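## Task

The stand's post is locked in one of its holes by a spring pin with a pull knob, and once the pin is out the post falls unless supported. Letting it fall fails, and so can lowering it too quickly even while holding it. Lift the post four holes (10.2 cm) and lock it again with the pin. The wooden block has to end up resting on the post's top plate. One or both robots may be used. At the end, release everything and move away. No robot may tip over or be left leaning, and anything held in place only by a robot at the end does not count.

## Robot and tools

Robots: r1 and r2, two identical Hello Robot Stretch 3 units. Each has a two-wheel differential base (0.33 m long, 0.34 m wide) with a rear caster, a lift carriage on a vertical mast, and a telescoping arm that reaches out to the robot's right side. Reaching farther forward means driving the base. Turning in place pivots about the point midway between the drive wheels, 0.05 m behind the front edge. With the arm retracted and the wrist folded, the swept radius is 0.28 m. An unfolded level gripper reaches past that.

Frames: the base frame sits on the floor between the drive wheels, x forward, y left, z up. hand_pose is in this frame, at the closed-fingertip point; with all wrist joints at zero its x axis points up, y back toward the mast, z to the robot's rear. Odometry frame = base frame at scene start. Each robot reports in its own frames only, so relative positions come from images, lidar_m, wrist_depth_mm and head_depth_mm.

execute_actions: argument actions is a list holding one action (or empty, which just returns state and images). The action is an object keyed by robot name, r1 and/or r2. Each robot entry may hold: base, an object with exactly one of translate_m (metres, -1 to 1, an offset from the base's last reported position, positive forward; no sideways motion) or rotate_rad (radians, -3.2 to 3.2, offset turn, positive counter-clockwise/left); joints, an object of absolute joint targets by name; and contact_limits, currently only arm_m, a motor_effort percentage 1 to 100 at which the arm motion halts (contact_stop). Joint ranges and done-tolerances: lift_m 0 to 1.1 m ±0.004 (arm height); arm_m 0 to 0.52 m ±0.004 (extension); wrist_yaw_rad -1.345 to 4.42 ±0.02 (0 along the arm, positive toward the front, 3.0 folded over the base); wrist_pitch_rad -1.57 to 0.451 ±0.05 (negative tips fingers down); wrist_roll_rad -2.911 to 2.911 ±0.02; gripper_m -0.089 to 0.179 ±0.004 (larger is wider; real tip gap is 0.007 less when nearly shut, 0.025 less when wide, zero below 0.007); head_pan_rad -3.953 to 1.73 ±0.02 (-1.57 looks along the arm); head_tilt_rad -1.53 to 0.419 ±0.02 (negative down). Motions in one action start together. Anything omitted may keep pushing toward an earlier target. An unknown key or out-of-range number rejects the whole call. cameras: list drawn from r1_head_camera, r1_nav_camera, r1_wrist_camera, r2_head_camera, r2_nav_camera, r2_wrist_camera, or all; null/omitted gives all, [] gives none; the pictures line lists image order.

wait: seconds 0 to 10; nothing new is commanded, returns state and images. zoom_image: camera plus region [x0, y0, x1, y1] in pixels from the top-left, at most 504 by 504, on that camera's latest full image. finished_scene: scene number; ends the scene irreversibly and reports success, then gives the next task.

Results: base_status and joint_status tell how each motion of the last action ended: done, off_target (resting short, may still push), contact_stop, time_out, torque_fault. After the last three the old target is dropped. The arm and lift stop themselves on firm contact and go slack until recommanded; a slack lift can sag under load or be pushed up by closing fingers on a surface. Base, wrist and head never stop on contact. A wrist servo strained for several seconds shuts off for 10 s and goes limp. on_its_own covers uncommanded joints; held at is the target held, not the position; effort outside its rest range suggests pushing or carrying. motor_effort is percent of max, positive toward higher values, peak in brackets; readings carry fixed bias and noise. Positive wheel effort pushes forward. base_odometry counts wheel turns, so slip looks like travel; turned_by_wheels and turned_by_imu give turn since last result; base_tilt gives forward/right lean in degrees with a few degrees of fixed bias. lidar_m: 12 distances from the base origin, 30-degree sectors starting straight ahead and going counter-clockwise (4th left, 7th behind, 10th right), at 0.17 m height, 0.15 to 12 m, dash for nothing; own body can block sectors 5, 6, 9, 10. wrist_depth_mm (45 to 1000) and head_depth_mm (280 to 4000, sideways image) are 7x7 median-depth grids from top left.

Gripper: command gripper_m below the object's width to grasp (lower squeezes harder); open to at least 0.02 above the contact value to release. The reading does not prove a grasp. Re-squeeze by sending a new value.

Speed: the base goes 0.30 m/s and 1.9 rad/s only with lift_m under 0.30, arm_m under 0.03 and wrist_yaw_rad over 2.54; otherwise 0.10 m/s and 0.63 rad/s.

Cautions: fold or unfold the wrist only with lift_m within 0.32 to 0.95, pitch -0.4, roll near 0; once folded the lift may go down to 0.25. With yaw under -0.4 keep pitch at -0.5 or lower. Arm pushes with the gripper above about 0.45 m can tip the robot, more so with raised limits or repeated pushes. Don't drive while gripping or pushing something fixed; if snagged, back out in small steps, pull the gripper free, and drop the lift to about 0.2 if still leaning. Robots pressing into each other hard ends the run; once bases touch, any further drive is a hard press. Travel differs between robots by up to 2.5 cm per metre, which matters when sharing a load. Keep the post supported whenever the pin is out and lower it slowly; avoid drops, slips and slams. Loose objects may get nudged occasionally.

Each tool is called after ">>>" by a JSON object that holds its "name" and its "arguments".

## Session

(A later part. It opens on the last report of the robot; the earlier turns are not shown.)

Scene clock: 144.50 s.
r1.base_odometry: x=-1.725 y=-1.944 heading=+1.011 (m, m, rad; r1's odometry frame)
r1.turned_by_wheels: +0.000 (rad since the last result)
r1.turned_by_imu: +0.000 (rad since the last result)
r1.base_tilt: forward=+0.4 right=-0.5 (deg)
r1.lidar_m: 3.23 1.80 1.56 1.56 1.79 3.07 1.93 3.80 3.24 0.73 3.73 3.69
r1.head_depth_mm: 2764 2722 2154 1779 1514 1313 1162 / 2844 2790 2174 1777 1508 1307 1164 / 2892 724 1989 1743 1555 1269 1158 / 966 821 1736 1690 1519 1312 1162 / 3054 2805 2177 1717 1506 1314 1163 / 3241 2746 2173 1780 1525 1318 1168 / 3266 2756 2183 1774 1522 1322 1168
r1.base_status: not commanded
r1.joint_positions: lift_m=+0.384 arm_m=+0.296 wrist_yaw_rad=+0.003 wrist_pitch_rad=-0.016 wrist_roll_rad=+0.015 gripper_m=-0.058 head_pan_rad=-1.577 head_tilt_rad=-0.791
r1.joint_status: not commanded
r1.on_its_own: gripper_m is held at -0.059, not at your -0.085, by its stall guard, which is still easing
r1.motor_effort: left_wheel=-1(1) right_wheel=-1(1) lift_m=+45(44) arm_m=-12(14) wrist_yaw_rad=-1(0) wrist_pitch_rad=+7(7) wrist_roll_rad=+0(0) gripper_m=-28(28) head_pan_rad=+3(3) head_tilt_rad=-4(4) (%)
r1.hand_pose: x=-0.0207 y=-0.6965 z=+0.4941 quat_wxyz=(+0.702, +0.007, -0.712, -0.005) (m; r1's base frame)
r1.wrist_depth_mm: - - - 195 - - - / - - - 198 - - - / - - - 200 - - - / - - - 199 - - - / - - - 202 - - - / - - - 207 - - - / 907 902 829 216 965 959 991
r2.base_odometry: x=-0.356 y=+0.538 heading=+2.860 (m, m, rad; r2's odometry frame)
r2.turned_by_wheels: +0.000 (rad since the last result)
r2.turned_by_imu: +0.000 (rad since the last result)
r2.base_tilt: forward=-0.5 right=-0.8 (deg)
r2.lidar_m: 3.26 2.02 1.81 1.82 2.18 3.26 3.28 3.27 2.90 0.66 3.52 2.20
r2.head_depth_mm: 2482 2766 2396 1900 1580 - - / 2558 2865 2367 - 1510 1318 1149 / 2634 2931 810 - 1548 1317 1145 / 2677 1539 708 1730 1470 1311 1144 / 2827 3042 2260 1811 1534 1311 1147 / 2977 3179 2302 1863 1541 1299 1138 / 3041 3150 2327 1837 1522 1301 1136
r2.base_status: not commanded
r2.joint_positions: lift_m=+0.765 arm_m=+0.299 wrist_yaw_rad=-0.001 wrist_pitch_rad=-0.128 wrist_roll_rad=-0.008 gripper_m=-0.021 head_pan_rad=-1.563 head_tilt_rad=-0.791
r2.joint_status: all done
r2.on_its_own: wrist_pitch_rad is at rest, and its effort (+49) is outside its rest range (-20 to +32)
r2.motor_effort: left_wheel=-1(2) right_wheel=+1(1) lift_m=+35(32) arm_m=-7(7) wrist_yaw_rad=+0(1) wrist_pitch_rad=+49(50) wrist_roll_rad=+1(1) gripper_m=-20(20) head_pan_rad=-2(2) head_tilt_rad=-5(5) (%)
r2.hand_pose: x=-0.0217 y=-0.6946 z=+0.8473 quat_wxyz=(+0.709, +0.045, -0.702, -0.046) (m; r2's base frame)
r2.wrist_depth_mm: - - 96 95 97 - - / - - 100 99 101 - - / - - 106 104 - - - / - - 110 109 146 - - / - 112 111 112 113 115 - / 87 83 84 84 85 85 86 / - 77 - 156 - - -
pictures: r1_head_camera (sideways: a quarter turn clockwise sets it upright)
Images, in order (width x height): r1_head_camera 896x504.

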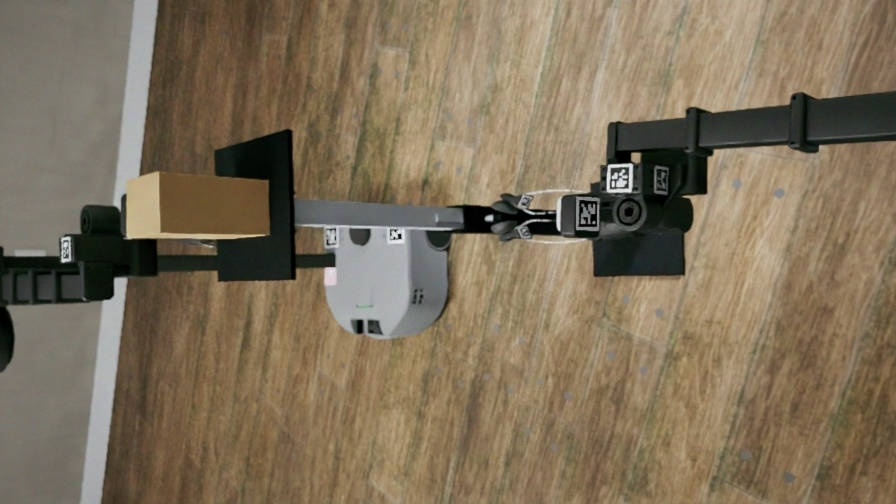

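>>> {"name": "execute_actions", "arguments": {"actions": [{"r1":{"joints":{"gripper_m":0.045}},"r2":{"joints":{"lift_m":0.756}}}], "cameras": []}}

>>> {"name": "execute_actions", "arguments": {"actions": [{"r1":{"joints":{"arm_m":0.31}}}], "cameras": []}}

>>> {"name": "execute_actions", "arguments": {"actions": [{"r1":{"joints":{"gripper_m":-0.085}}}], "cameras": []}}

>>> {"name": "execute_actions", "arguments": {"actions": [{"r1":{"joints":{"arm_m":0.294}}}], "cameras": ["r1_head_camera"]}}

>>> {"name": "execute_actions", "arguments": {"actions": [{"r2":{"joints":{"lift_m":0.772}}}], "cameras": ["r1_head_camera"]}}

Scene clock: 150.90 s.
r1.base_odometry: x=-1.725 y=-1.944 heading=+1.011 (m, m, rad; r1's odometry frame)
r1.turned_by_wheels: +0.000 (rad since the last result)
r1.turned_by_imu: +0.001 (rad since the last result)
r1.base_tilt: forward=+0.6 right=-0.6 (deg)
r1.lidar_m: 3.23 1.80 1.56 1.56 1.79 3.04 1.92 3.79 3.24 0.73 3.73 3.70
r1.head_depth_mm: 2793 2784 2187 1785 1503 1315 1161 / 2880 2747 2196 1788 1511 1317 1159 / 2891 724 1983 1742 1537 1265 1161 / 1288 820 1745 1707 1502 1318 1163 / 3096 2785 2170 1724 1524 1323 1161 / 3183 2773 2169 1791 1522 1314 1163 / 3289 2751 2167 1808 1514 1312 1163
r1.base_status: not commanded
r1.joint_positions: lift_m=+0.384 arm_m=+0.295 wrist_yaw_rad=+0.003 wrist_pitch_rad=-0.018 wrist_roll_rad=+0.015 gripper_m=+0.045 head_pan_rad=-1.577 head_tilt_rad=-0.791
r1.joint_status: all done
r1.motor_effort: left_wheel=-1(1) right_wheel=-1(1) lift_m=+45(45) arm_m=-7(11) wrist_yaw_rad=-2(2) wrist_pitch_rad=+8(8) wrist_roll_rad=+0(0) gripper_m=+0(81) head_pan_rad=+3(3) head_tilt_rad=-5(5) (%)
r1.hand_pose: x=-0.0207 y=-0.6962 z=+0.4936 quat_wxyz=(+0.702, +0.008, -0.712, -0.006) (m; r1's base frame)
r1.wrist_depth_mm: - - - 194 - - - / - - - 198 - - - / - - - 203 - - - / - - - 199 - - - / - - - 200 - - - / - - - 209 - - - / 887 912 827 216 921 974 -
r2.base_odometry: x=-0.356 y=+0.538 heading=+2.860 (m, m, rad; r2's odometry frame)
r2.turned_by_wheels: +0.000 (rad since the last result)
r2.turned_by_imu: +0.001 (rad since the last result)
r2.base_tilt: forward=-0.5 right=-0.8 (deg)
r2.lidar_m: 3.27 2.03 1.81 1.82 2.18 3.26 3.25 3.28 2.90 0.67 3.51 2.20
r2.head_depth_mm: 2507 2804 2394 1888 1599 - - / 2556 2856 2386 - - 1315 1151 / 2621 2921 810 - 1554 1318 1144 / 2716 1528 707 1709 1463 1304 1146 / 2844 3024 2279 1809 1539 1309 1144 / 2929 3163 2345 1850 1535 1316 1136 / 3008 3140 2330 1844 1529 1305 1136
r2.base_status: not commanded
r2.joint_positions: lift_m=+0.756 arm_m=+0.299 wrist_yaw_rad=-0.001 wrist_pitch_rad=-0.098 wrist_roll_rad=-0.008 gripper_m=-0.021 head_pan_rad=-1.563 head_tilt_rad=-0.791
r2.joint_status: all done
r2.on_its_own: wrist_pitch_rad is at rest, and its effort (+38) is outside its rest range (-20 to +32)
r2.motor_effort: left_wheel=-1(1) right_wheel=+0(1) lift_m=+22(31) arm_m=-7(7) wrist_yaw_rad=+0(0) wrist_pitch_rad=+38(49) wrist_roll_rad=+1(1) gripper_m=-19(20) head_pan_rad=-1(2) head_tilt_rad=-4(3) (%)
r2.hand_pose: x=-0.0217 y=-0.6962 z=+0.8456 quat_wxyz=(+0.709, +0.035, -0.703, -0.035) (m; r2's base frame)
r2.wrist_depth_mm: - - 98 97 99 - - / - - 103 101 102 - - / - - 106 105 - - - / - - 110 109 143 - - / - 107 108 109 110 111 - / - 78 78 79 79 80 81 / - - - 154 - - -
pictures: none
No camera images: the call's "cameras" was empty. Leave "cameras" out to get every camera's image.

Scene clock: 151.83 s.
r1.base_odometry: x=-1.725 y=-1.944 heading=+1.011 (m, m, rad; r1's odometry frame)
r1.turned_by_wheels: +0.000 (rad since the last result)
r1.turned_by_imu: +0.000 (rad since the last result)
r1.base_tilt: forward=+0.4 right=-0.7 (deg)
r1.lidar_m: 3.21 1.80 1.55 1.56 1.79 3.07 1.93 3.79 3.24 0.73 3.72 3.70
r1.head_depth_mm: 2812 2769 2159 1772 1501 1319 1159 / 2845 2747 2180 1778 1511 1315 1158 / 2903 724 1984 1729 1549 1282 1157 / 1287 820 1734 1693 1511 1318 1161 / 3116 2783 2173 1729 1511 1314 1155 / 3203 2811 2171 1789 1523 1324 1161 / 3262 2811 2166 1776 1517 1311 1164
r1.base_status: not commanded
r1.joint_positions: lift_m=+0.384 arm_m=+0.310 wrist_yaw_rad=+0.002 wrist_pitch_rad=-0.018 wrist_roll_rad=+0.015 gripper_m=+0.045 head_pan_rad=-1.577 head_tilt_rad=-0.791
r1.joint_status: all done
r1.motor_effort: left_wheel=-1(1) right_wheel=-1(1) lift_m=+45(44) arm_m=+6(5) wrist_yaw_rad=-1(1) wrist_pitch_rad=+8(8) wrist_roll_rad=+0(0) gripper_m=+0(0) head_pan_rad=+3(3) head_tilt_rad=-5(4) (%)
r1.hand_pose: x=-0.0208 y=-0.7103 z=+0.4936 quat_wxyz=(+0.702, +0.008, -0.712, -0.006) (m; r1's base frame)
r1.wrist_depth_mm: - - - 180 - - - / - - - 184 - - - / - - - 187 - - - / - - - 186 - - - / - - - 186 - - - / - - - 194 - - - / 910 899 833 199 935 976 982
r2.base_odometry: x=-0.356 y=+0.538 heading=+2.860 (m, m, rad; r2's odometry frame)
r2.turned_by_wheels: +0.000 (rad since the last result)
r2.turned_by_imu: +0.000 (rad since the last result)
r2.base_tilt: forward=-0.5 right=-0.8 (deg)
r2.lidar_m: 3.27 2.02 1.81 1.82 2.18 3.25 3.28 3.28 2.90 0.67 3.51 2.21
r2.head_depth_mm: 2491 2790 2383 1884 1593 - - / 2571 2852 2380 - - 1323 1146 / 2660 2941 811 - 1534 1316 1153 / 2715 1532 709 1732 1465 1302 1151 / 2821 3035 2265 1815 1541 1305 1140 / 2928 3185 2326 1857 1532 1308 1138 / 3060 3152 2337 1844 1534 1302 1138
r2.base_status: not commanded
r2.joint_positions: lift_m=+0.756 arm_m=+0.299 wrist_yaw_rad=-0.001 wrist_pitch_rad=-0.098 wrist_roll_rad=-0.008 gripper_m=-0.021 head_pan_rad=-1.563 head_tilt_rad=-0.791
r2.joint_status: not commanded
r2.on_its_own: wrist_pitch_rad is at rest, and its effort (+38) is outside its rest range (-20 to +32)
r2.motor_effort: left_wheel=-1(1) right_wheel=+1(1) lift_m=+22(22) arm_m=-7(7) wrist_yaw_rad=+1(1) wrist_pitch_rad=+38(38) wrist_roll_rad=+1(1) gripper_m=-19(20) head_pan_rad=-2(3) head_tilt_rad=-4(5) (%)
r2.hand_pose: x=-0.0217 y=-0.6962 z=+0.8456 quat_wxyz=(+0.709, +0.035, -0.703, -0.035) (m; r2's base frame)
r2.wrist_depth_mm: - - 98 97 99 - - / - - 102 101 103 - - / - - 106 105 - - - / - - 111 109 142 - - / - 106 108 109 110 111 - / - 78 79 79 79 80 80 / - - - 153 - - -
pictures: none
No camera images: the call's "cameras" was empty. Leave "cameras" out to get every camera's image.

Scene clock: 153.63 s.
r1.base_odometry: x=-1.725 y=-1.944 heading=+1.011 (m, m, rad; r1's odometry frame)
r1.turned_by_wheels: +0.000 (rad since the last result)
r1.turned_by_imu: +0.000 (rad since the last result)
r1.base_tilt: forward=+0.5 right=-0.5 (deg)
r1.lidar_m: 3.23 1.80 1.56 1.56 1.79 3.07 1.92 3.79 3.24 0.73 3.72 3.69
r1.head_depth_mm: 2764 2741 2168 1777 1513 1309 1154 / 2876 2748 2159 1798 1515 1314 1159 / 2902 723 1976 1740 1552 1278 1162 / 1287 820 1738 1692 1515 1325 1158 / 3077 2805 2177 1718 1515 1310 1164 / 3217 2764 2187 1790 1514 1316 1164 / 3261 2787 2164 1774 1502 1309 1162
r1.base_status: not commanded
r1.joint_positions: lift_m=+0.384 arm_m=+0.310 wrist_yaw_rad=+0.004 wrist_pitch_rad=-0.018 wrist_roll_rad=+0.015 gripper_m=-0.083 head_pan_rad=-1.577 head_tilt_rad=-0.791
r1.joint_status: all done
r1.motor_effort: left_wheel=+0(1) right_wheel=-1(1) lift_m=+44(44) arm_m=-1(7) wrist_yaw_rad=-3(2) wrist_pitch_rad=+8(8) wrist_roll_rad=+0(0) gripper_m=-37(100) head_pan_rad=+3(3) head_tilt_rad=-4(5) (%)
r1.hand_pose: x=-0.0204 y=-0.7108 z=+0.4936 quat_wxyz=(+0.702, +0.008, -0.712, -0.005) (m; r1's base frame)
r1.wrist_depth_mm: - - - 178 - - - / - - - 184 - - - / - - - 187 - - - / - - - 185 - - - / - - - 187 - - - / - - - 151 - - - / 905 896 792 539 968 976 998
r2.base_odometry: x=-0.356 y=+0.538 heading=+2.860 (m, m, rad; r2's odometry frame)
r2.turned_by_wheels: +0.000 (rad since the last result)
r2.turned_by_imu: +0.000 (rad since the last result)
r2.base_tilt: forward=-0.6 right=-0.9 (deg)
r2.lidar_m: 3.27 2.02 1.81 1.82 2.18 3.26 3.27 3.28 2.91 0.67 3.53 2.21
r2.head_depth_mm: 2466 2785 2391 1903 1596 - - / 2551 2843 2377 - - 1320 1149 / 2659 2948 810 - 1548 1316 1153 / 2713 1542 707 1748 1471 1307 1145 / 2806 3023 2263 1794 1543 1312 1140 / 2947 3152 2337 1843 1537 1309 1133 / 3079 3141 2330 1844 1528 1306 1142
r2.base_status: not commanded
r2.joint_positions: lift_m=+0.756 arm_m=+0.299 wrist_yaw_rad=-0.001 wrist_pitch_rad=-0.098 wrist_roll_rad=-0.008 gripper_m=-0.021 head_pan_rad=-1.563 head_tilt_rad=-0.791
r2.joint_status: not commanded
r2.on_its_own: wrist_pitch_rad is at rest, and its effort (+38) is outside its rest range (-20 to +32)
r2.motor_effort: left_wheel=-1(0) right_wheel=+1(1) lift_m=+22(22) arm_m=-7(7) wrist_yaw_rad=+0(1) wrist_pitch_rad=+38(38) wrist_roll_rad=+1(1) gripper_m=-20(19) head_pan_rad=-2(3) head_tilt_rad=-4(4) (%)
r2.hand_pose: x=-0.0217 y=-0.6962 z=+0.8456 quat_wxyz=(+0.709, +0.035, -0.703, -0.035) (m; r2's base frame)
r2.wrist_depth_mm: - - 98 97 99 - - / - - 102 101 103 - - / - - 106 105 - - - / - - 111 109 143 - - / - 106 108 109 110 111 - / - 78 78 79 79 80 80 / - - - 153 - - -
pictures: none
No camera images: the call's "cameras" was empty. Leave "cameras" out to get every camera's image.

Scene clock: 154.90 s.
r1.base_odometry: x=-1.725 y=-1.944 heading=+1.011 (m, m, rad; r1's odometry frame)
r1.turned_by_wheels: +0.000 (rad since the last result)
r1.turned_by_imu: +0.000 (rad since the last result)
r1.base_tilt: forward=+0.5 right=-0.5 (deg)
r1.lidar_m: 3.23 1.80 1.56 1.56 1.79 3.04 1.92 3.79 3.24 0.73 3.71 3.69
r1.head_depth_mm: 2770 2780 2150 1785 1516 1303 1161 / 2854 2776 2160 1793 1502 1315 1162 / 2922 725 1982 1724 1540 1261 1162 / 1301 819 1737 1695 1509 1311 1163 / 3044 2776 2144 1722 1512 1321 1164 / 3203 2809 2167 1776 1510 1309 1168 / 3353 2812 2185 1779 1514 1311 1167
r1.base_status: not commanded
r1.joint_positions: lift_m=+0.384 arm_m=+0.295 wrist_yaw_rad=+0.003 wrist_pitch_rad=-0.015 wrist_roll_rad=+0.015 gripper_m=-0.077 head_pan_rad=-1.577 head_tilt_rad=-0.791
r1.joint_status: all done
r1.on_its_own: gripper_m is held at -0.078, not at your -0.085, by its stall guard, which is still easing
r1.motor_effort: left_wheel=-1(2) right_wheel=-1(3) lift_m=+44(44) arm_m=-10(30) wrist_yaw_rad=-2(2) wrist_pitch_rad=+6(8) wrist_roll_rad=+0(0) gripper_m=-34(36) head_pan_rad=+3(3) head_tilt_rad=-4(5) (%)
r1.hand_pose: x=-0.0207 y=-0.6954 z=+0.4944 quat_wxyz=(+0.702, +0.007, -0.712, -0.005) (m; r1's base frame)
r1.wrist_depth_mm: - - - 195 - - - / - - - 199 - - - / - - - 203 - - - / - - - 199 - - - / - - - 202 - - - / - - - 208 - - - / 941 931 806 216 978 996 -
r2.base_odometry: x=-0.356 y=+0.538 heading=+2.860 (m, m, rad; r2's odometry frame)
r2.turned_by_wheels: +0.000 (rad since the last result)
r2.turned_by_imu: +0.000 (rad since the last result)
r2.base_tilt: forward=-0.5 right=-0.7 (deg)
r2.lidar_m: 3.25 2.02 1.81 1.82 2.18 3.27 3.28 3.28 2.91 0.67 3.53 2.20
r2.head_depth_mm: 2479 2802 2380 1884 1604 - - / 2555 2853 2396 - - 1321 1148 / 2628 2927 811 - 1540 1318 1144 / 2716 1532 709 1742 1467 1302 1148 / 2825 3021 2258 1796 1533 1306 1139 / 2933 3173 2352 1853 1527 1306 1141 / 3030 3148 2319 1854 1526 1303 1138
r2.base_status: not commanded
r2.joint_positions: lift_m=+0.756 arm_m=+0.299 wrist_yaw_rad=-0.001 wrist_pitch_rad=-0.098 wrist_roll_rad=-0.008 gripper_m=-0.021 head_pan_rad=-1.563 head_tilt_rad=-0.791
r2.joint_status: not commanded
r2.on_its_own: wrist_pitch_rad is at rest, and its effort (+38) is outside its rest range (-20 to +32)
r2.motor_effort: left_wheel=-1(0) right_wheel=+1(0) lift_m=+22(22) arm_m=-7(7) wrist_yaw_rad=+0(1) wrist_pitch_rad=+38(38) wrist_roll_rad=+1(1) gripper_m=-19(19) head_pan_rad=-2(3) head_tilt_rad=-4(4) (%)
r2.hand_pose: x=-0.0217 y=-0.6962 z=+0.8456 quat_wxyz=(+0.709, +0.035, -0.703, -0.035) (m; r2's base frame)
r2.wrist_depth_mm: - - 98 97 99 - - / - - 102 101 103 - - / - - 106 105 - - - / - - 111 109 143 - - / - 107 108 109 110 110 - / - 78 79 79 79 80 80 / - - - 153 - - -
pictures: r1_head_camera (sideways: a quarter turn clockwise sets it upright)
Images, in order (width x height): r1_head_camera 896x504.

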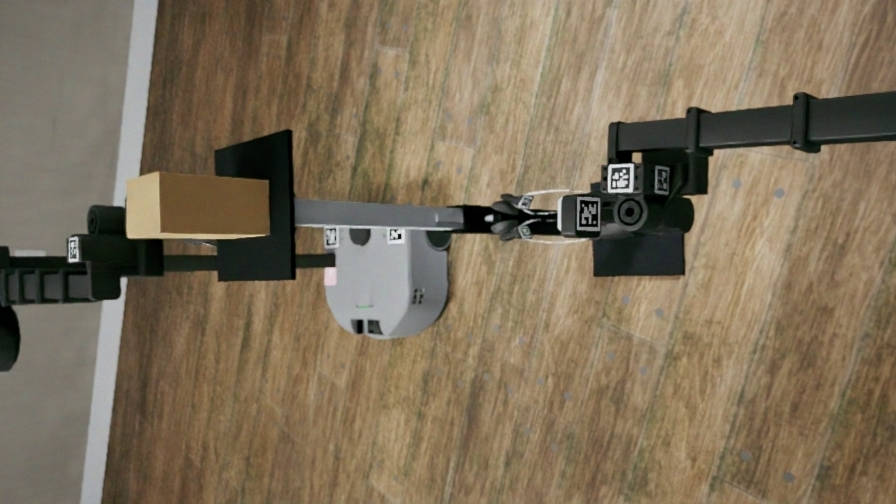

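Scene clock: 155.83 s.
r1.base_odometry: x=-1.725 y=-1.944 heading=+1.011 (m, m, rad; r1's odometry frame)
r1.turned_by_wheels: +0.000 (rad since the last result)
r1.turned_by_imu: +0.000 (rad since the last result)
r1.base_tilt: forward=+0.5 right=-0.5 (deg)
r1.lidar_m: 3.24 1.80 1.56 1.56 1.79 3.06 1.93 3.81 3.24 0.73 3.71 3.70
r1.head_depth_mm: 2785 2756 2157 1776 1502 1310 1167 / 2832 2790 2164 1767 1510 1319 1164 / 2879 721 1992 1744 1549 1264 1161 / 948 824 1747 1688 1522 1314 1151 / 3098 2745 2162 1716 1514 1311 1166 / 3206 2766 2183 1792 1529 1328 1161 / 3269 2778 2179 1772 1508 1316 1163
r1.base_status: not commanded
r1.joint_positions: lift_m=+0.384 arm_m=+0.295 wrist_yaw_rad=+0.003 wrist_pitch_rad=-0.015 wrist_roll_rad=+0.015 gripper_m=-0.074 head_pan_rad=-1.577 head_tilt_rad=-0.791
r1.joint_status: not commanded
r1.on_its_own: gripper_m is held at -0.075, not at your -0.085, by its stall guard, which is still easing
r1.motor_effort: left_wheel=-1(1) right_wheel=+0(0) lift_m=+44(44) arm_m=-10(10) wrist_yaw_rad=-2(0) wrist_pitch_rad=+6(6) wrist_roll_rad=+0(0) gripper_m=-33(33) head_pan_rad=+3(3) head_tilt_rad=-5(4) (%)
r1.hand_pose: x=-0.0207 y=-0.6954 z=+0.4944 quat_wxyz=(+0.702, +0.007, -0.712, -0.005) (m; r1's base frame)
r1.wrist_depth_mm: - - - 196 - - - / - - - 200 - - - / - - - 202 - - - / - - - 200 - - - / - - - 204 - - - / - - - 208 - - - / 918 919 819 215 959 996 -
r2.base_odometry: x=-0.356 y=+0.538 heading=+2.860 (m, m, rad; r2's odometry frame)
r2.turned_by_wheels: +0.000 (rad since the last result)
r2.turned_by_imu: +0.001 (rad since the last result)
r2.base_tilt: forward=-0.5 right=-0.6 (deg)
r2.lidar_m: 3.26 2.03 1.81 1.82 2.18 3.27 3.28 3.29 2.90 0.67 3.52 2.20
r2.head_depth_mm: 2491 2780 2390 1876 1576 - - / 2549 2839 2475 - 1507 1323 1155 / 2648 2902 2277 - 1541 1313 1152 / 2713 1530 708 1728 1468 1300 1144 / 2823 3030 2267 1810 1546 1317 1143 / 2953 3146 2322 1845 1527 1317 1137 / 3029 3144 2299 1844 1523 1300 1134
r2.base_status: not commanded
r2.joint_positions: lift_m=+0.771 arm_m=+0.299 wrist_yaw_rad=-0.001 wrist_pitch_rad=-0.146 wrist_roll_rad=-0.008 gripper_m=-0.021 head_pan_rad=-1.563 head_tilt_rad=-0.791
r2.joint_status: all done
r2.on_its_own: wrist_pitch_rad is at rest, and its effort (+56) is outside its rest range (-20 to +32)
r2.motor_effort: left_wheel=-1(0) right_wheel=+0(1) lift_m=+36(33) arm_m=-7(7) wrist_yaw_rad=+0(1) wrist_pitch_rad=+56(57) wrist_roll_rad=+1(1) gripper_m=-21(20) head_pan_rad=-1(2) head_tilt_rad=-5(4) (%)
r2.hand_pose: x=-0.0216 y=-0.6935 z=+0.8486 quat_wxyz=(+0.708, +0.052, -0.702, -0.052) (m; r2's base frame)
r2.wrist_depth_mm: - - 94 94 95 - - / - - 99 98 99 - - / - - 104 102 - - - / - - 110 107 146 - - / - 114 111 111 112 117 - / 92 86 86 87 87 88 88 / - 77 77 77 77 77 77
pictures: r1_head_camera (sideways: a quarter turn clockwise sets it upright)
Images, in order (width x height): r1_head_camera 896x504.

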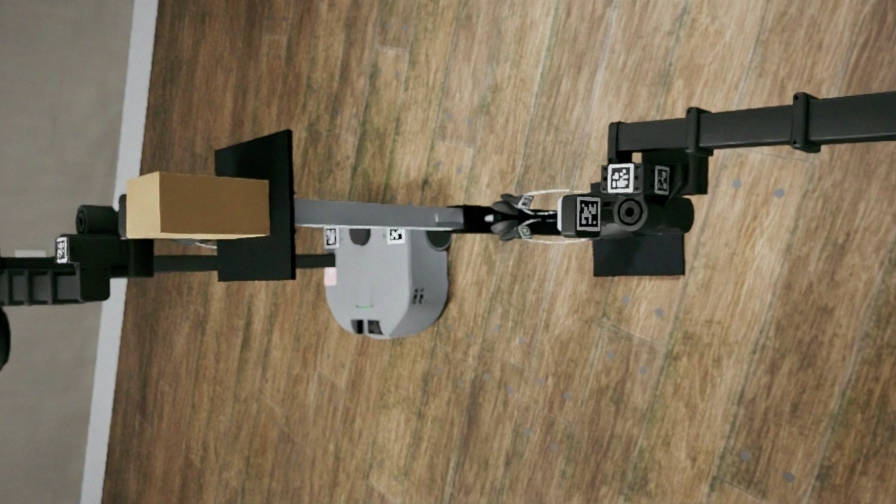

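>>> {"name": "execute_actions", "arguments": {"actions": [{"r1":{"joints":{"gripper_m":0.05,"arm_m":0.27}},"r2":{"joints":{"lift_m":0.751}}}], "cameras": []}}

>>> {"name": "execute_actions", "arguments": {"actions": [{"r1":{"joints":{"wrist_roll_rad":1.57}}}], "cameras": ["r1_wrist_camera"]}}

>>> {"name": "execute_actions", "arguments": {"actions": [{"r1":{"joints":{"arm_m":0.325},"contact_limits":{"arm_m":14}}}], "cameras": ["r1_wrist_camera","r1_head_camera"]}}

Scene clock: 162.43 s.
r1.base_odometry: x=-1.725 y=-1.944 heading=+1.010 (m, m, rad; r1's odometry frame)
r1.turned_by_wheels: +0.000 (rad since the last result)
r1.turned_by_imu: +0.001 (rad since the last result)
r1.base_tilt: forward=+0.3 right=-0.6 (deg)
r1.lidar_m: 3.24 1.80 1.56 1.55 1.79 3.06 1.92 3.79 3.23 0.73 3.72 3.69
r1.head_depth_mm: 2792 2779 2165 1782 1522 1313 1165 / 2813 2755 2181 1794 1508 1307 1162 / 2908 724 1987 1741 1544 1260 1166 / 1287 826 1768 1694 1510 1307 1165 / 3034 2767 2161 1723 1516 1318 1165 / 3237 2809 2165 1783 1526 1309 1165 / 3283 2756 2177 1773 1510 1310 1161
r1.base_status: not commanded
r1.joint_positions: lift_m=+0.384 arm_m=+0.270 wrist_yaw_rad=+0.002 wrist_pitch_rad=-0.018 wrist_roll_rad=+0.015 gripper_m=+0.050 head_pan_rad=-1.577 head_tilt_rad=-0.791
r1.joint_status: all done
r1.motor_effort: left_wheel=-1(2) right_wheel=+1(4) lift_m=+44(45) arm_m=-7(11) wrist_yaw_rad=-2(4) wrist_pitch_rad=+8(8) wrist_roll_rad=+0(0) gripper_m=-1(80) head_pan_rad=+3(3) head_tilt_rad=-4(5) (%)
r1.hand_pose: x=-0.0208 y=-0.6712 z=+0.4936 quat_wxyz=(+0.702, +0.008, -0.712, -0.006) (m; r1's base frame)
r1.wrist_depth_mm: - - - - - - - / - - - 225 - - - / - - - 228 - - - / - - - 224 - - - / - - - 228 - - - / - - - 239 - - - / 892 915 859 245 941 - 956
r2.base_odometry: x=-0.356 y=+0.538 heading=+2.860 (m, m, rad; r2's odometry frame)
r2.turned_by_wheels: +0.000 (rad since the last result)
r2.turned_by_imu: +0.001 (rad since the last result)
r2.base_tilt: forward=-0.6 right=-0.8 (deg)
r2.lidar_m: 3.24 2.03 1.81 1.82 2.18 3.27 3.28 3.26 2.90 0.66 3.52 2.20
r2.head_depth_mm: 2490 2799 2417 1885 1585 - - / 2576 2876 2393 1958 - 1323 1149 / 2656 2950 2294 - 1552 1317 1147 / 2695 1538 721 1746 1478 1301 1141 / 2831 3029 2269 1795 1545 1313 1151 / 2942 3189 2327 1862 1532 1306 1139 / 3062 3165 2331 1846 1534 1300 1138
r2.base_status: not commanded
r2.joint_positions: lift_m=+0.752 arm_m=+0.299 wrist_yaw_rad=-0.003 wrist_pitch_rad=-0.114 wrist_roll_rad=-0.008 gripper_m=-0.018 head_pan_rad=-1.563 head_tilt_rad=-0.791
r2.joint_status: all done
r2.on_its_own: wrist_pitch_rad is held at -0.163, not at your +0.000, by its stall guard, which is not easing now; gripper_m is held at -0.019, not at your -0.025, by its stall guard, which is not easing now
r2.motor_effort: left_wheel=-1(1) right_wheel=+1(1) lift_m=+13(26) arm_m=-10(11) wrist_yaw_rad=+3(2) wrist_pitch_rad=-19(20) wrist_roll_rad=+1(1) gripper_m=-19(20) head_pan_rad=-3(3) head_tilt_rad=-4(5) (%)
r2.hand_pose: x=-0.0221 y=-0.6956 z=+0.8371 quat_wxyz=(+0.709, +0.040, -0.703, -0.041) (m; r2's base frame)
r2.wrist_depth_mm: - - 98 97 99 - - / - - 102 101 102 - - / - - 106 105 - - - / - - 111 109 135 - - / - 102 103 103 105 105 - / - 75 75 75 76 76 77 / - - - 156 - - -
pictures: none
No camera images: the call's "cameras" was empty. Leave "cameras" out to get every camera's image.

Scene clock: 163.90 s.
r1.base_odometry: x=-1.725 y=-1.944 heading=+1.010 (m, m, rad; r1's odometry frame)
r1.turned_by_wheels: +0.000 (rad since the last result)
r1.turned_by_imu: +0.000 (rad since the last result)
r1.base_tilt: forward=+0.6 right=-0.7 (deg)
r1.lidar_m: 3.23 1.80 1.56 1.56 1.79 3.07 1.93 3.80 3.24 0.73 3.72 3.68
r1.head_depth_mm: 2770 2771 2175 1768 1515 1306 1160 / 2882 2775 2159 1776 1513 1313 1157 / 2896 723 1983 1731 1542 1276 1162 / 1294 824 1765 1669 1500 1289 1166 / 3110 2805 2176 1717 1512 1323 1162 / 3156 2783 2158 1779 1511 1317 1165 / 3306 2789 2176 1783 1513 1321 1168
r1.base_status: not commanded
r1.joint_positions: lift_m=+0.384 arm_m=+0.270 wrist_yaw_rad=+0.002 wrist_pitch_rad=-0.018 wrist_roll_rad=+1.565 gripper_m=+0.050 head_pan_rad=-1.577 head_tilt_rad=-0.791
r1.joint_status: all done
r1.motor_effort: left_wheel=-1(2) right_wheel=+1(1) lift_m=+44(44) arm_m=-7(7) wrist_yaw_rad=-1(0) wrist_pitch_rad=+8(8) wrist_roll_rad=+2(3) gripper_m=+0(0) head_pan_rad=+3(3) head_tilt_rad=-4(4) (%)
r1.hand_pose: x=-0.0207 y=-0.6711 z=+0.4933 quat_wxyz=(+0.003, +0.001, -1.000, -0.010) (m; r1's base frame)
r1.wrist_depth_mm: - - - - - 899 610 / - - - - - 893 610 / - - - - - 845 597 / 386 - - - 855 832 559 / - 232 229 228 233 236 243 / - - - - - 842 591 / - - - - - 817 563
r2.base_odometry: x=-0.356 y=+0.538 heading=+2.860 (m, m, rad; r2's odometry frame)
r2.turned_by_wheels: +0.000 (rad since the last result)
r2.turned_by_imu: +0.000 (rad since the last result)
r2.base_tilt: forward=-0.5 right=-0.8 (deg)
r2.lidar_m: 3.25 2.02 1.81 1.81 2.19 3.26 3.28 3.25 2.90 0.66 3.49 2.21
r2.head_depth_mm: 2458 2793 2405 1900 1576 - - / 2602 2837 2390 1974 - 1322 1157 / 2630 2919 2278 - 1541 1317 1149 / 2725 1539 721 1748 1469 1300 1149 / 2818 3035 2255 1805 1530 1314 1145 / 2929 3142 2327 1862 1537 1305 1138 / 3091 3155 2310 1853 1529 1303 1136
r2.base_status: not commanded
r2.joint_positions: lift_m=+0.752 arm_m=+0.299 wrist_yaw_rad=-0.003 wrist_pitch_rad=-0.114 wrist_roll_rad=-0.008 gripper_m=-0.018 head_pan_rad=-1.563 head_tilt_rad=-0.791
r2.joint_status: not commanded
r2.on_its_own: wrist_pitch_rad is held at -0.163, not at your +0.000, by its stall guard, which is not easing now; gripper_m is held at -0.019, not at your -0.025, by its stall guard, which is not easing now
r2.motor_effort: left_wheel=-1(1) right_wheel=+0(1) lift_m=+13(13) arm_m=-10(10) wrist_yaw_rad=+2(3) wrist_pitch_rad=-19(19) wrist_roll_rad=+1(1) gripper_m=-18(18) head_pan_rad=-1(3) head_tilt_rad=-5(4) (%)
r2.hand_pose: x=-0.0221 y=-0.6956 z=+0.8371 quat_wxyz=(+0.709, +0.040, -0.703, -0.041) (m; r2's base frame)
r2.wrist_depth_mm: - - 98 97 99 - - / - - 102 101 103 - - / - - 106 105 - - - / - - 111 109 135 - - / - 102 103 104 105 105 - / - 75 75 76 76 76 77 / - - - 155 - - -
pictures: r1_wrist_camera
Images, in order (width x height): r1_wrist_camera 644x364.

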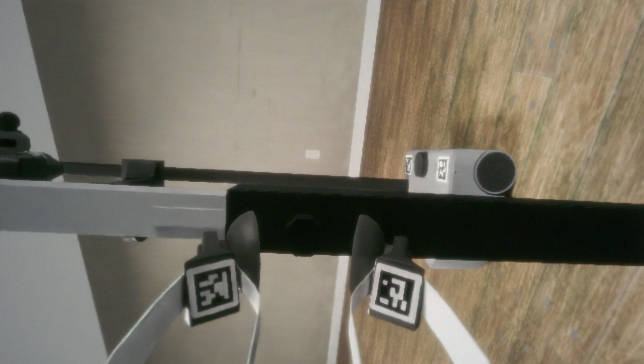

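Scene clock: 165.30 s.
r1.base_odometry: x=-1.725 y=-1.944 heading=+1.010 (m, m, rad; r1's odometry frame)
r1.turned_by_wheels: +0.000 (rad since the last result)
r1.turned_by_imu: +0.000 (rad since the last result)
r1.base_tilt: forward=+0.5 right=-0.5 (deg)
r1.lidar_m: 3.25 1.80 1.55 1.56 1.78 3.07 1.92 3.83 3.22 0.73 3.72 3.69
r1.head_depth_mm: 2765 2740 2160 1778 1510 1308 1154 / 2894 2761 2162 1782 1513 1317 1163 / 2876 724 1981 1741 1560 1274 1158 / 1285 821 1731 1695 1516 1320 1154 / 3062 2771 2175 1722 1517 1328 1172 / 3215 2785 2171 1784 1512 1318 1162 / 3297 2752 2167 1798 1512 1324 1158
r1.base_status: not commanded
r1.joint_positions: lift_m=+0.384 arm_m=+0.312 wrist_yaw_rad=+0.001 wrist_pitch_rad=-0.019 wrist_roll_rad=+1.566 gripper_m=+0.050 head_pan_rad=-1.577 head_tilt_rad=-0.791
r1.joint_status: arm_m contact_stop (moved +0.042 of +0.055)
r1.on_its_own: arm_m is slack since a contact_stop, until your next command for it (your +0.325 is given up)
r1.motor_effort: left_wheel=-2(2) right_wheel=+2(3) lift_m=+44(45) arm_m=-1(17) wrist_yaw_rad=-1(1) wrist_pitch_rad=+8(9) wrist_roll_rad=+2(2) gripper_m=+0(1) head_pan_rad=+3(3) head_tilt_rad=-4(4) (%)
r1.contact_limits: arm_m 14 (drawing in: default 32, maximum 53; extending or still: default 44, maximum 72)
r1.hand_pose: x=-0.0210 y=-0.7130 z=+0.4931 quat_wxyz=(+0.003, +0.001, -1.000, -0.010) (m; r1's base frame)
r1.wrist_depth_mm: - - - - - 880 610 / - - - - - 881 600 / - - - - - 879 596 / 996 - - - - 771 586 / 187 189 185 185 189 193 196 / - - - - 193 196 200 / - - - - - 818 579
r2.base_odometry: x=-0.356 y=+0.538 heading=+2.860 (m, m, rad; r2's odometry frame)
r2.turned_by_wheels: +0.000 (rad since the last result)
r2.turned_by_imu: +0.000 (rad since the last result)
r2.base_tilt: forward=-0.5 right=-0.8 (deg)
r2.lidar_m: 3.24 2.03 1.81 1.82 2.18 3.26 3.27 3.26 2.90 0.67 3.52 2.20
r2.head_depth_mm: 2483 2788 2396 1895 1581 - - / 2608 2855 2395 1960 - 1315 1143 / 2642 2935 2288 - 1547 1314 1148 / 2669 1535 723 1750 1479 1302 1141 / 2849 3067 2266 1812 1547 1307 1142 / 2948 3140 2368 1865 1529 1306 1139 / 3029 3181 2334 1828 1513 1300 1142
r2.base_status: not commanded
r2.joint_positions: lift_m=+0.752 arm_m=+0.299 wrist_yaw_rad=-0.003 wrist_pitch_rad=-0.114 wrist_roll_rad=-0.008 gripper_m=-0.018 head_pan_rad=-1.563 head_tilt_rad=-0.791
r2.joint_status: not commanded
r2.on_its_own: wrist_pitch_rad is held at -0.163, not at your +0.000, by its stall guard, which is not easing now; gripper_m is held at -0.019, not at your -0.025, by its stall guard, which is not easing now
r2.motor_effort: left_wheel=-1(1) right_wheel=+1(2) lift_m=+14(13) arm_m=-10(10) wrist_yaw_rad=+2(2) wrist_pitch_rad=-19(19) wrist_roll_rad=+1(1) gripper_m=-19(18) head_pan_rad=-2(3) head_tilt_rad=-4(4) (%)
r2.hand_pose: x=-0.0221 y=-0.6956 z=+0.8371 quat_wxyz=(+0.709, +0.040, -0.703, -0.041) (m; r2's base frame)
r2.wrist_depth_mm: - - 98 97 99 - - / - - 102 101 103 - - / - - 106 105 - - - / - - 111 109 135 - - / - 102 103 104 104 105 - / - 75 75 76 76 76 77 / - - - 155 - - -
pictures: r1_head_camera (sideways: a quarter turn clockwise sets it upright), r1_wrist_camera
Images, in order (width x height): r1_head_camera 896x504, r1_wrist_camera 644x364.

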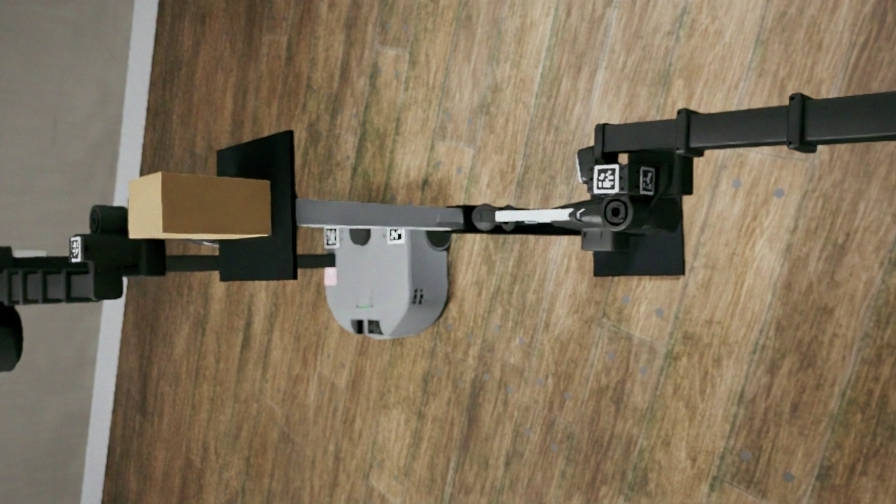

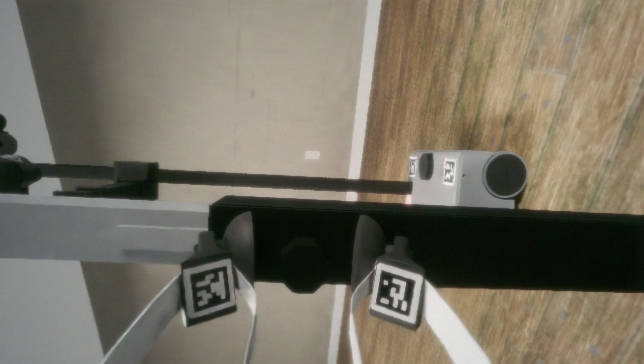

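>>> {"name": "execute_actions", "arguments": {"actions": [{"r1":{"joints":{"gripper_m":-0.06,"arm_m":0.309}},"r2":{"joints":{"lift_m":0.75,"wrist_pitch_rad":0.002,"gripper_m":-0.03}}}], "cameras": ["r1_wrist_camera"]}}

>>> {"name": "execute_actions", "arguments": {"actions": [{"r1":{"joints":{"arm_m":0.293}}}], "cameras": ["r1_wrist_camera"]}}

>>> {"name": "execute_actions", "arguments": {"actions": [{"r2":{"joints":{"lift_m":0.763}}}], "cameras": ["r1_wrist_camera"]}}

Scene clock: 171.00 s.
r1.base_odometry: x=-1.725 y=-1.944 heading=+1.010 (m, m, rad; r1's odometry frame)
r1.turned_by_wheels: +0.000 (rad since the last result)
r1.turned_by_imu: +0.001 (rad since the last result)
r1.base_tilt: forward=+0.4 right=-0.3 (deg)
r1.lidar_m: 3.23 1.80 1.55 1.56 1.79 3.09 1.92 3.80 3.24 0.73 3.72 3.69
r1.head_depth_mm: 2788 2768 2181 1777 1518 1317 1156 / 2870 2713 2178 1786 1505 1306 1166 / 2923 727 1973 1744 1547 1276 1165 / 1283 824 1744 1689 1509 1314 1168 / 3079 2788 2172 1729 1509 1310 1171 / 3160 2754 2186 1800 1519 1316 1160 / 3281 2827 2167 1775 1515 1311 1162
r1.base_status: not commanded
r1.joint_positions: lift_m=+0.384 arm_m=+0.309 wrist_yaw_rad=+0.001 wrist_pitch_rad=-0.015 wrist_roll_rad=+1.567 gripper_m=-0.059 head_pan_rad=-1.577 head_tilt_rad=-0.791
r1.joint_status: all done
r1.motor_effort: left_wheel=-2(2) right_wheel=+1(2) lift_m=+44(44) arm_m=-7(5) wrist_yaw_rad=-1(1) wrist_pitch_rad=+6(8) wrist_roll_rad=+1(2) gripper_m=-27(100) head_pan_rad=+3(3) head_tilt_rad=-5(4) (%)
r1.hand_pose: x=-0.0210 y=-0.7102 z=+0.4941 quat_wxyz=(+0.002, +0.001, -1.000, -0.008) (m; r1's base frame)
r1.wrist_depth_mm: - - - - - 904 629 / - - - - - 876 603 / - - - - - 898 593 / 702 - - - - 763 590 / 189 190 187 187 192 196 199 / - - - 151 195 198 202 / - - - - - 842 581
r2.base_odometry: x=-0.356 y=+0.538 heading=+2.860 (m, m, rad; r2's odometry frame)
r2.turned_by_wheels: +0.000 (rad since the last result)
r2.turned_by_imu: +0.000 (rad since the last result)
r2.base_tilt: forward=-0.5 right=-0.7 (deg)
r2.lidar_m: 3.26 2.02 1.81 1.81 2.19 3.25 3.27 3.28 2.91 0.67 3.51 2.20
r2.head_depth_mm: 2469 2777 2394 1873 1582 - - / 2561 2844 2391 1975 - 1322 1149 / 2673 2969 1495 - 1543 1316 1145 / 2685 1546 722 1743 1471 1299 1146 / 2818 3010 2282 1797 1533 1310 1146 / 2940 3149 2328 1852 1537 1310 1138 / 3074 3147 2306 1858 1528 1303 1135
r2.base_status: not commanded
r2.joint_positions: lift_m=+0.750 arm_m=+0.299 wrist_yaw_rad=-0.003 wrist_pitch_rad=-0.087 wrist_roll_rad=-0.008 gripper_m=-0.026 head_pan_rad=-1.563 head_tilt_rad=-0.791
r2.joint_status: wrist_pitch_rad off_target (ended at -0.087, target +0.002); the others done
r2.on_its_own: wrist_pitch_rad is at rest, and its effort (+34) is outside its rest range (-20 to +32)
r2.motor_effort: left_wheel=-1(0) right_wheel=+2(1) lift_m=+21(21) arm_m=-9(10) wrist_yaw_rad=+2(2) wrist_pitch_rad=+34(37) wrist_roll_rad=+1(1) gripper_m=-20(73) head_pan_rad=-2(3) head_tilt_rad=-4(4) (%)
r2.hand_pose: x=-0.0221 y=-0.6969 z=+0.8425 quat_wxyz=(+0.710, +0.030, -0.703, -0.032) (m; r2's base frame)
r2.wrist_depth_mm: - - 99 98 99 - - / - - 103 102 103 - - / - - 107 105 - - - / - - 111 109 140 - - / - 103 104 106 106 107 - / - 75 75 76 76 77 77 / - - - 154 - - -
pictures: r1_wrist_camera
Images, in order (width x height): r1_wrist_camera 644x364.

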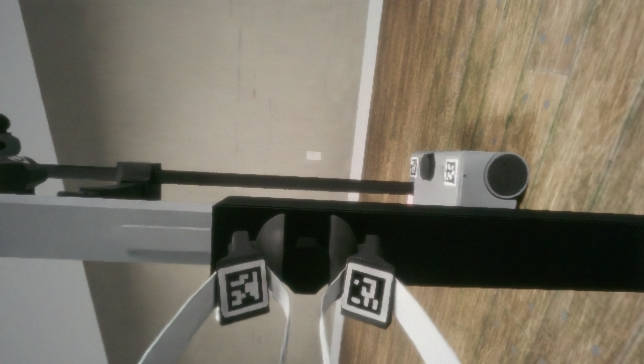

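Scene clock: 172.00 s.
r1.base_odometry: x=-1.725 y=-1.944 heading=+1.010 (m, m, rad; r1's odometry frame)
r1.turned_by_wheels: +0.000 (rad since the last result)
r1.turned_by_imu: +0.000 (rad since the last result)
r1.base_tilt: forward=+0.5 right=-0.5 (deg)
r1.lidar_m: 3.22 1.80 1.56 1.56 1.79 3.06 1.92 3.81 3.23 0.73 3.69 3.68
r1.head_depth_mm: 2790 2768 2166 1790 1514 1312 1160 / 2846 2776 2170 1781 1523 1316 1162 / 2911 724 1976 1729 1553 1262 1164 / 1288 826 1747 1691 1513 1311 1164 / 3066 2757 2166 1716 1524 1316 1165 / 3194 2734 2180 1779 1518 1310 1156 / 3296 2778 2174 1785 1514 1311 1160
r1.base_status: not commanded
r1.joint_positions: lift_m=+0.384 arm_m=+0.294 wrist_yaw_rad=+0.000 wrist_pitch_rad=-0.015 wrist_roll_rad=+1.567 gripper_m=-0.054 head_pan_rad=-1.577 head_tilt_rad=-0.791
r1.joint_status: all done
r1.on_its_own: gripper_m is held at -0.054, not at your -0.060, by its stall guard, which is still easing
r1.motor_effort: left_wheel=-2(2) right_wheel=+1(2) lift_m=+44(44) arm_m=-12(18) wrist_yaw_rad=+0(1) wrist_pitch_rad=+6(6) wrist_roll_rad=+1(1) gripper_m=-8(27) head_pan_rad=+3(3) head_tilt_rad=-4(4) (%)
r1.hand_pose: x=-0.0215 y=-0.6946 z=+0.4943 quat_wxyz=(+0.002, +0.000, -1.000, -0.008) (m; r1's base frame)
r1.wrist_depth_mm: - - - - - 887 605 / - - - - - 880 603 / - - - - - 883 611 / 411 - - - - 796 602 / 207 209 205 204 208 212 215 / - - - - - 736 533 / - - - - - 829 578
r2.base_odometry: x=-0.356 y=+0.538 heading=+2.860 (m, m, rad; r2's odometry frame)
r2.turned_by_wheels: +0.000 (rad since the last result)
r2.turned_by_imu: +0.000 (rad since the last result)
r2.base_tilt: forward=-0.5 right=-0.7 (deg)
r2.lidar_m: 3.25 2.03 1.81 1.82 2.18 3.25 3.29 3.27 2.90 0.67 3.52 2.20
r2.head_depth_mm: 2499 2810 2399 1903 1572 - - / 2582 2851 2368 1976 - 1318 1147 / 2652 2924 1489 - 1540 1317 1154 / 2698 1529 721 1732 1474 1300 1146 / 2855 2997 2292 1801 1540 1310 1145 / 2932 3169 2339 1843 1538 1309 1144 / 3051 3146 2310 1834 1525 1296 1137
r2.base_status: not commanded
r2.joint_positions: lift_m=+0.750 arm_m=+0.299 wrist_yaw_rad=-0.003 wrist_pitch_rad=-0.088 wrist_roll_rad=-0.008 gripper_m=-0.026 head_pan_rad=-1.563 head_tilt_rad=-0.791
r2.joint_status: not commanded
r2.on_its_own: wrist_pitch_rad is at rest, and its effort (+34) is outside its rest range (-20 to +32)
r2.motor_effort: left_wheel=-1(2) right_wheel=+2(2) lift_m=+21(21) arm_m=-9(9) wrist_yaw_rad=+2(2) wrist_pitch_rad=+34(35) wrist_roll_rad=+1(1) gripper_m=-20(20) head_pan_rad=-4(3) head_tilt_rad=-5(4) (%)
r2.hand_pose: x=-0.0221 y=-0.6968 z=+0.8423 quat_wxyz=(+0.710, +0.031, -0.703, -0.032) (m; r2's base frame)
r2.wrist_depth_mm: - - 99 98 99 - - / - - 103 102 103 - - / - - 107 105 - - - / - - 111 109 141 - - / - 104 105 106 107 108 - / - 75 76 76 77 77 78 / - - - 153 - - -
pictures: r1_wrist_camera
Images, in order (width x height): r1_wrist_camera 644x364.

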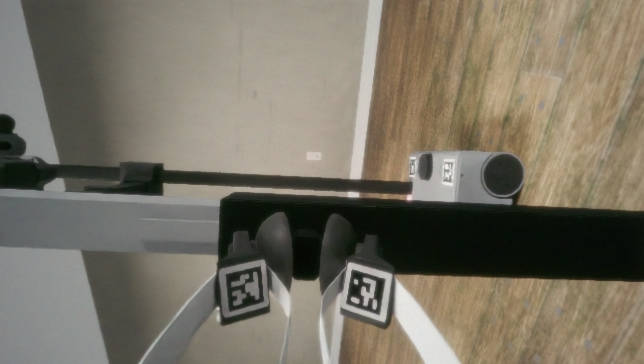

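Scene clock: 172.83 s.
r1.base_odometry: x=-1.725 y=-1.944 heading=+1.010 (m, m, rad; r1's odometry frame)
r1.turned_by_wheels: +0.000 (rad since the last result)
r1.turned_by_imu: +0.000 (rad since the last result)
r1.base_tilt: forward=+0.5 right=-0.7 (deg)
r1.lidar_m: 3.23 1.80 1.56 1.56 1.79 3.07 1.93 3.79 3.25 0.73 3.71 3.69
r1.head_depth_mm: 2812 2731 2146 1783 1525 1308 1160 / 2852 2816 2169 1782 1507 1310 1165 / 2971 727 1981 1744 1547 1264 1166 / 976 821 1732 1682 1523 1311 1161 / 3069 2825 2162 1736 1514 1307 1165 / 3178 2771 2167 1793 1508 1313 1164 / 3246 2790 2187 1797 1512 1322 1165
r1.base_status: not commanded
r1.joint_positions: lift_m=+0.384 arm_m=+0.293 wrist_yaw_rad=-0.001 wrist_pitch_rad=-0.016 wrist_roll_rad=+1.567 gripper_m=-0.050 head_pan_rad=-1.577 head_tilt_rad=-0.791
r1.joint_status: not commanded
r1.on_its_own: gripper_m is held at -0.051, not at your -0.060, by its stall guard, which is still easing
r1.motor_effort: left_wheel=-2(2) right_wheel=+2(1) lift_m=+43(44) arm_m=-8(12) wrist_yaw_rad=+2(2) wrist_pitch_rad=+7(7) wrist_roll_rad=+1(1) gripper_m=-23(26) head_pan_rad=+3(3) head_tilt_rad=-4(4) (%)
r1.hand_pose: x=-0.0215 y=-0.6943 z=+0.4941 quat_wxyz=(+0.002, +0.000, -1.000, -0.008) (m; r1's base frame)
r1.wrist_depth_mm: - - - - - 909 608 / - - - - - 879 606 / - - - - - 899 594 / 465 - - - 976 790 582 / 205 207 204 204 210 211 216 / - - - - - 742 537 / - - - - - 834 574
r2.base_odometry: x=-0.356 y=+0.538 heading=+2.860 (m, m, rad; r2's odometry frame)
r2.turned_by_wheels: +0.000 (rad since the last result)
r2.turned_by_imu: +0.000 (rad since the last result)
r2.base_tilt: forward=-0.6 right=-0.8 (deg)
r2.lidar_m: 3.25 2.02 1.81 1.82 2.18 3.25 3.27 3.28 2.90 0.66 3.52 2.21
r2.head_depth_mm: 2466 2802 2387 1901 1570 - - / 2568 2877 2366 - 1512 1317 1148 / 2643 2903 1505 - 1545 1312 1147 / 2686 1536 709 1740 1470 1300 1143 / 2832 3060 2276 1805 1530 1311 1136 / 2942 3178 2339 1852 1525 1307 1138 / 3066 3121 2328 1853 1531 1303 1145
r2.base_status: not commanded
r2.joint_positions: lift_m=+0.762 arm_m=+0.299 wrist_yaw_rad=-0.003 wrist_pitch_rad=-0.119 wrist_roll_rad=-0.008 gripper_m=-0.024 head_pan_rad=-1.563 head_tilt_rad=-0.791
r2.joint_status: all done
r2.on_its_own: gripper_m is held at -0.024, not at your -0.030, by its stall guard, which is still easing; wrist_pitch_rad is at rest, and its effort (+47) is outside its rest range (-20 to +32)
r2.motor_effort: left_wheel=-2(1) right_wheel=+2(2) lift_m=+34(36) arm_m=-9(9) wrist_yaw_rad=+2(2) wrist_pitch_rad=+47(47) wrist_roll_rad=+1(1) gripper_m=-9(21) head_pan_rad=-2(2) head_tilt_rad=-4(4) (%)
r2.hand_pose: x=-0.0221 y=-0.6952 z=+0.8464 quat_wxyz=(+0.709, +0.042, -0.703, -0.043) (m; r2's base frame)
r2.wrist_depth_mm: - - 96 96 98 - - / - - 101 100 102 - - / - - 106 104 - - - / - - 111 109 144 - - / - 110 111 111 112 113 - / 85 81 82 82 83 83 84 / - - - 155 - - -
pictures: r1_wrist_camera
Images, in order (width x height): r1_wrist_camera 644x364.

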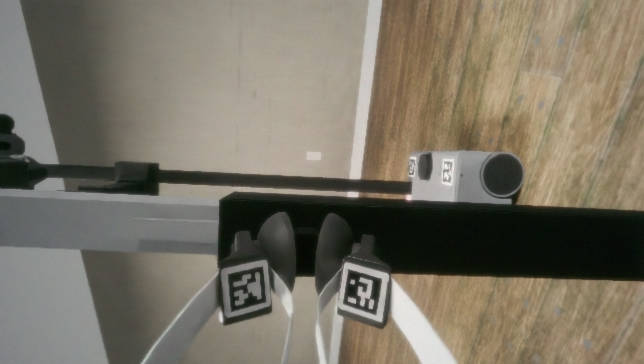

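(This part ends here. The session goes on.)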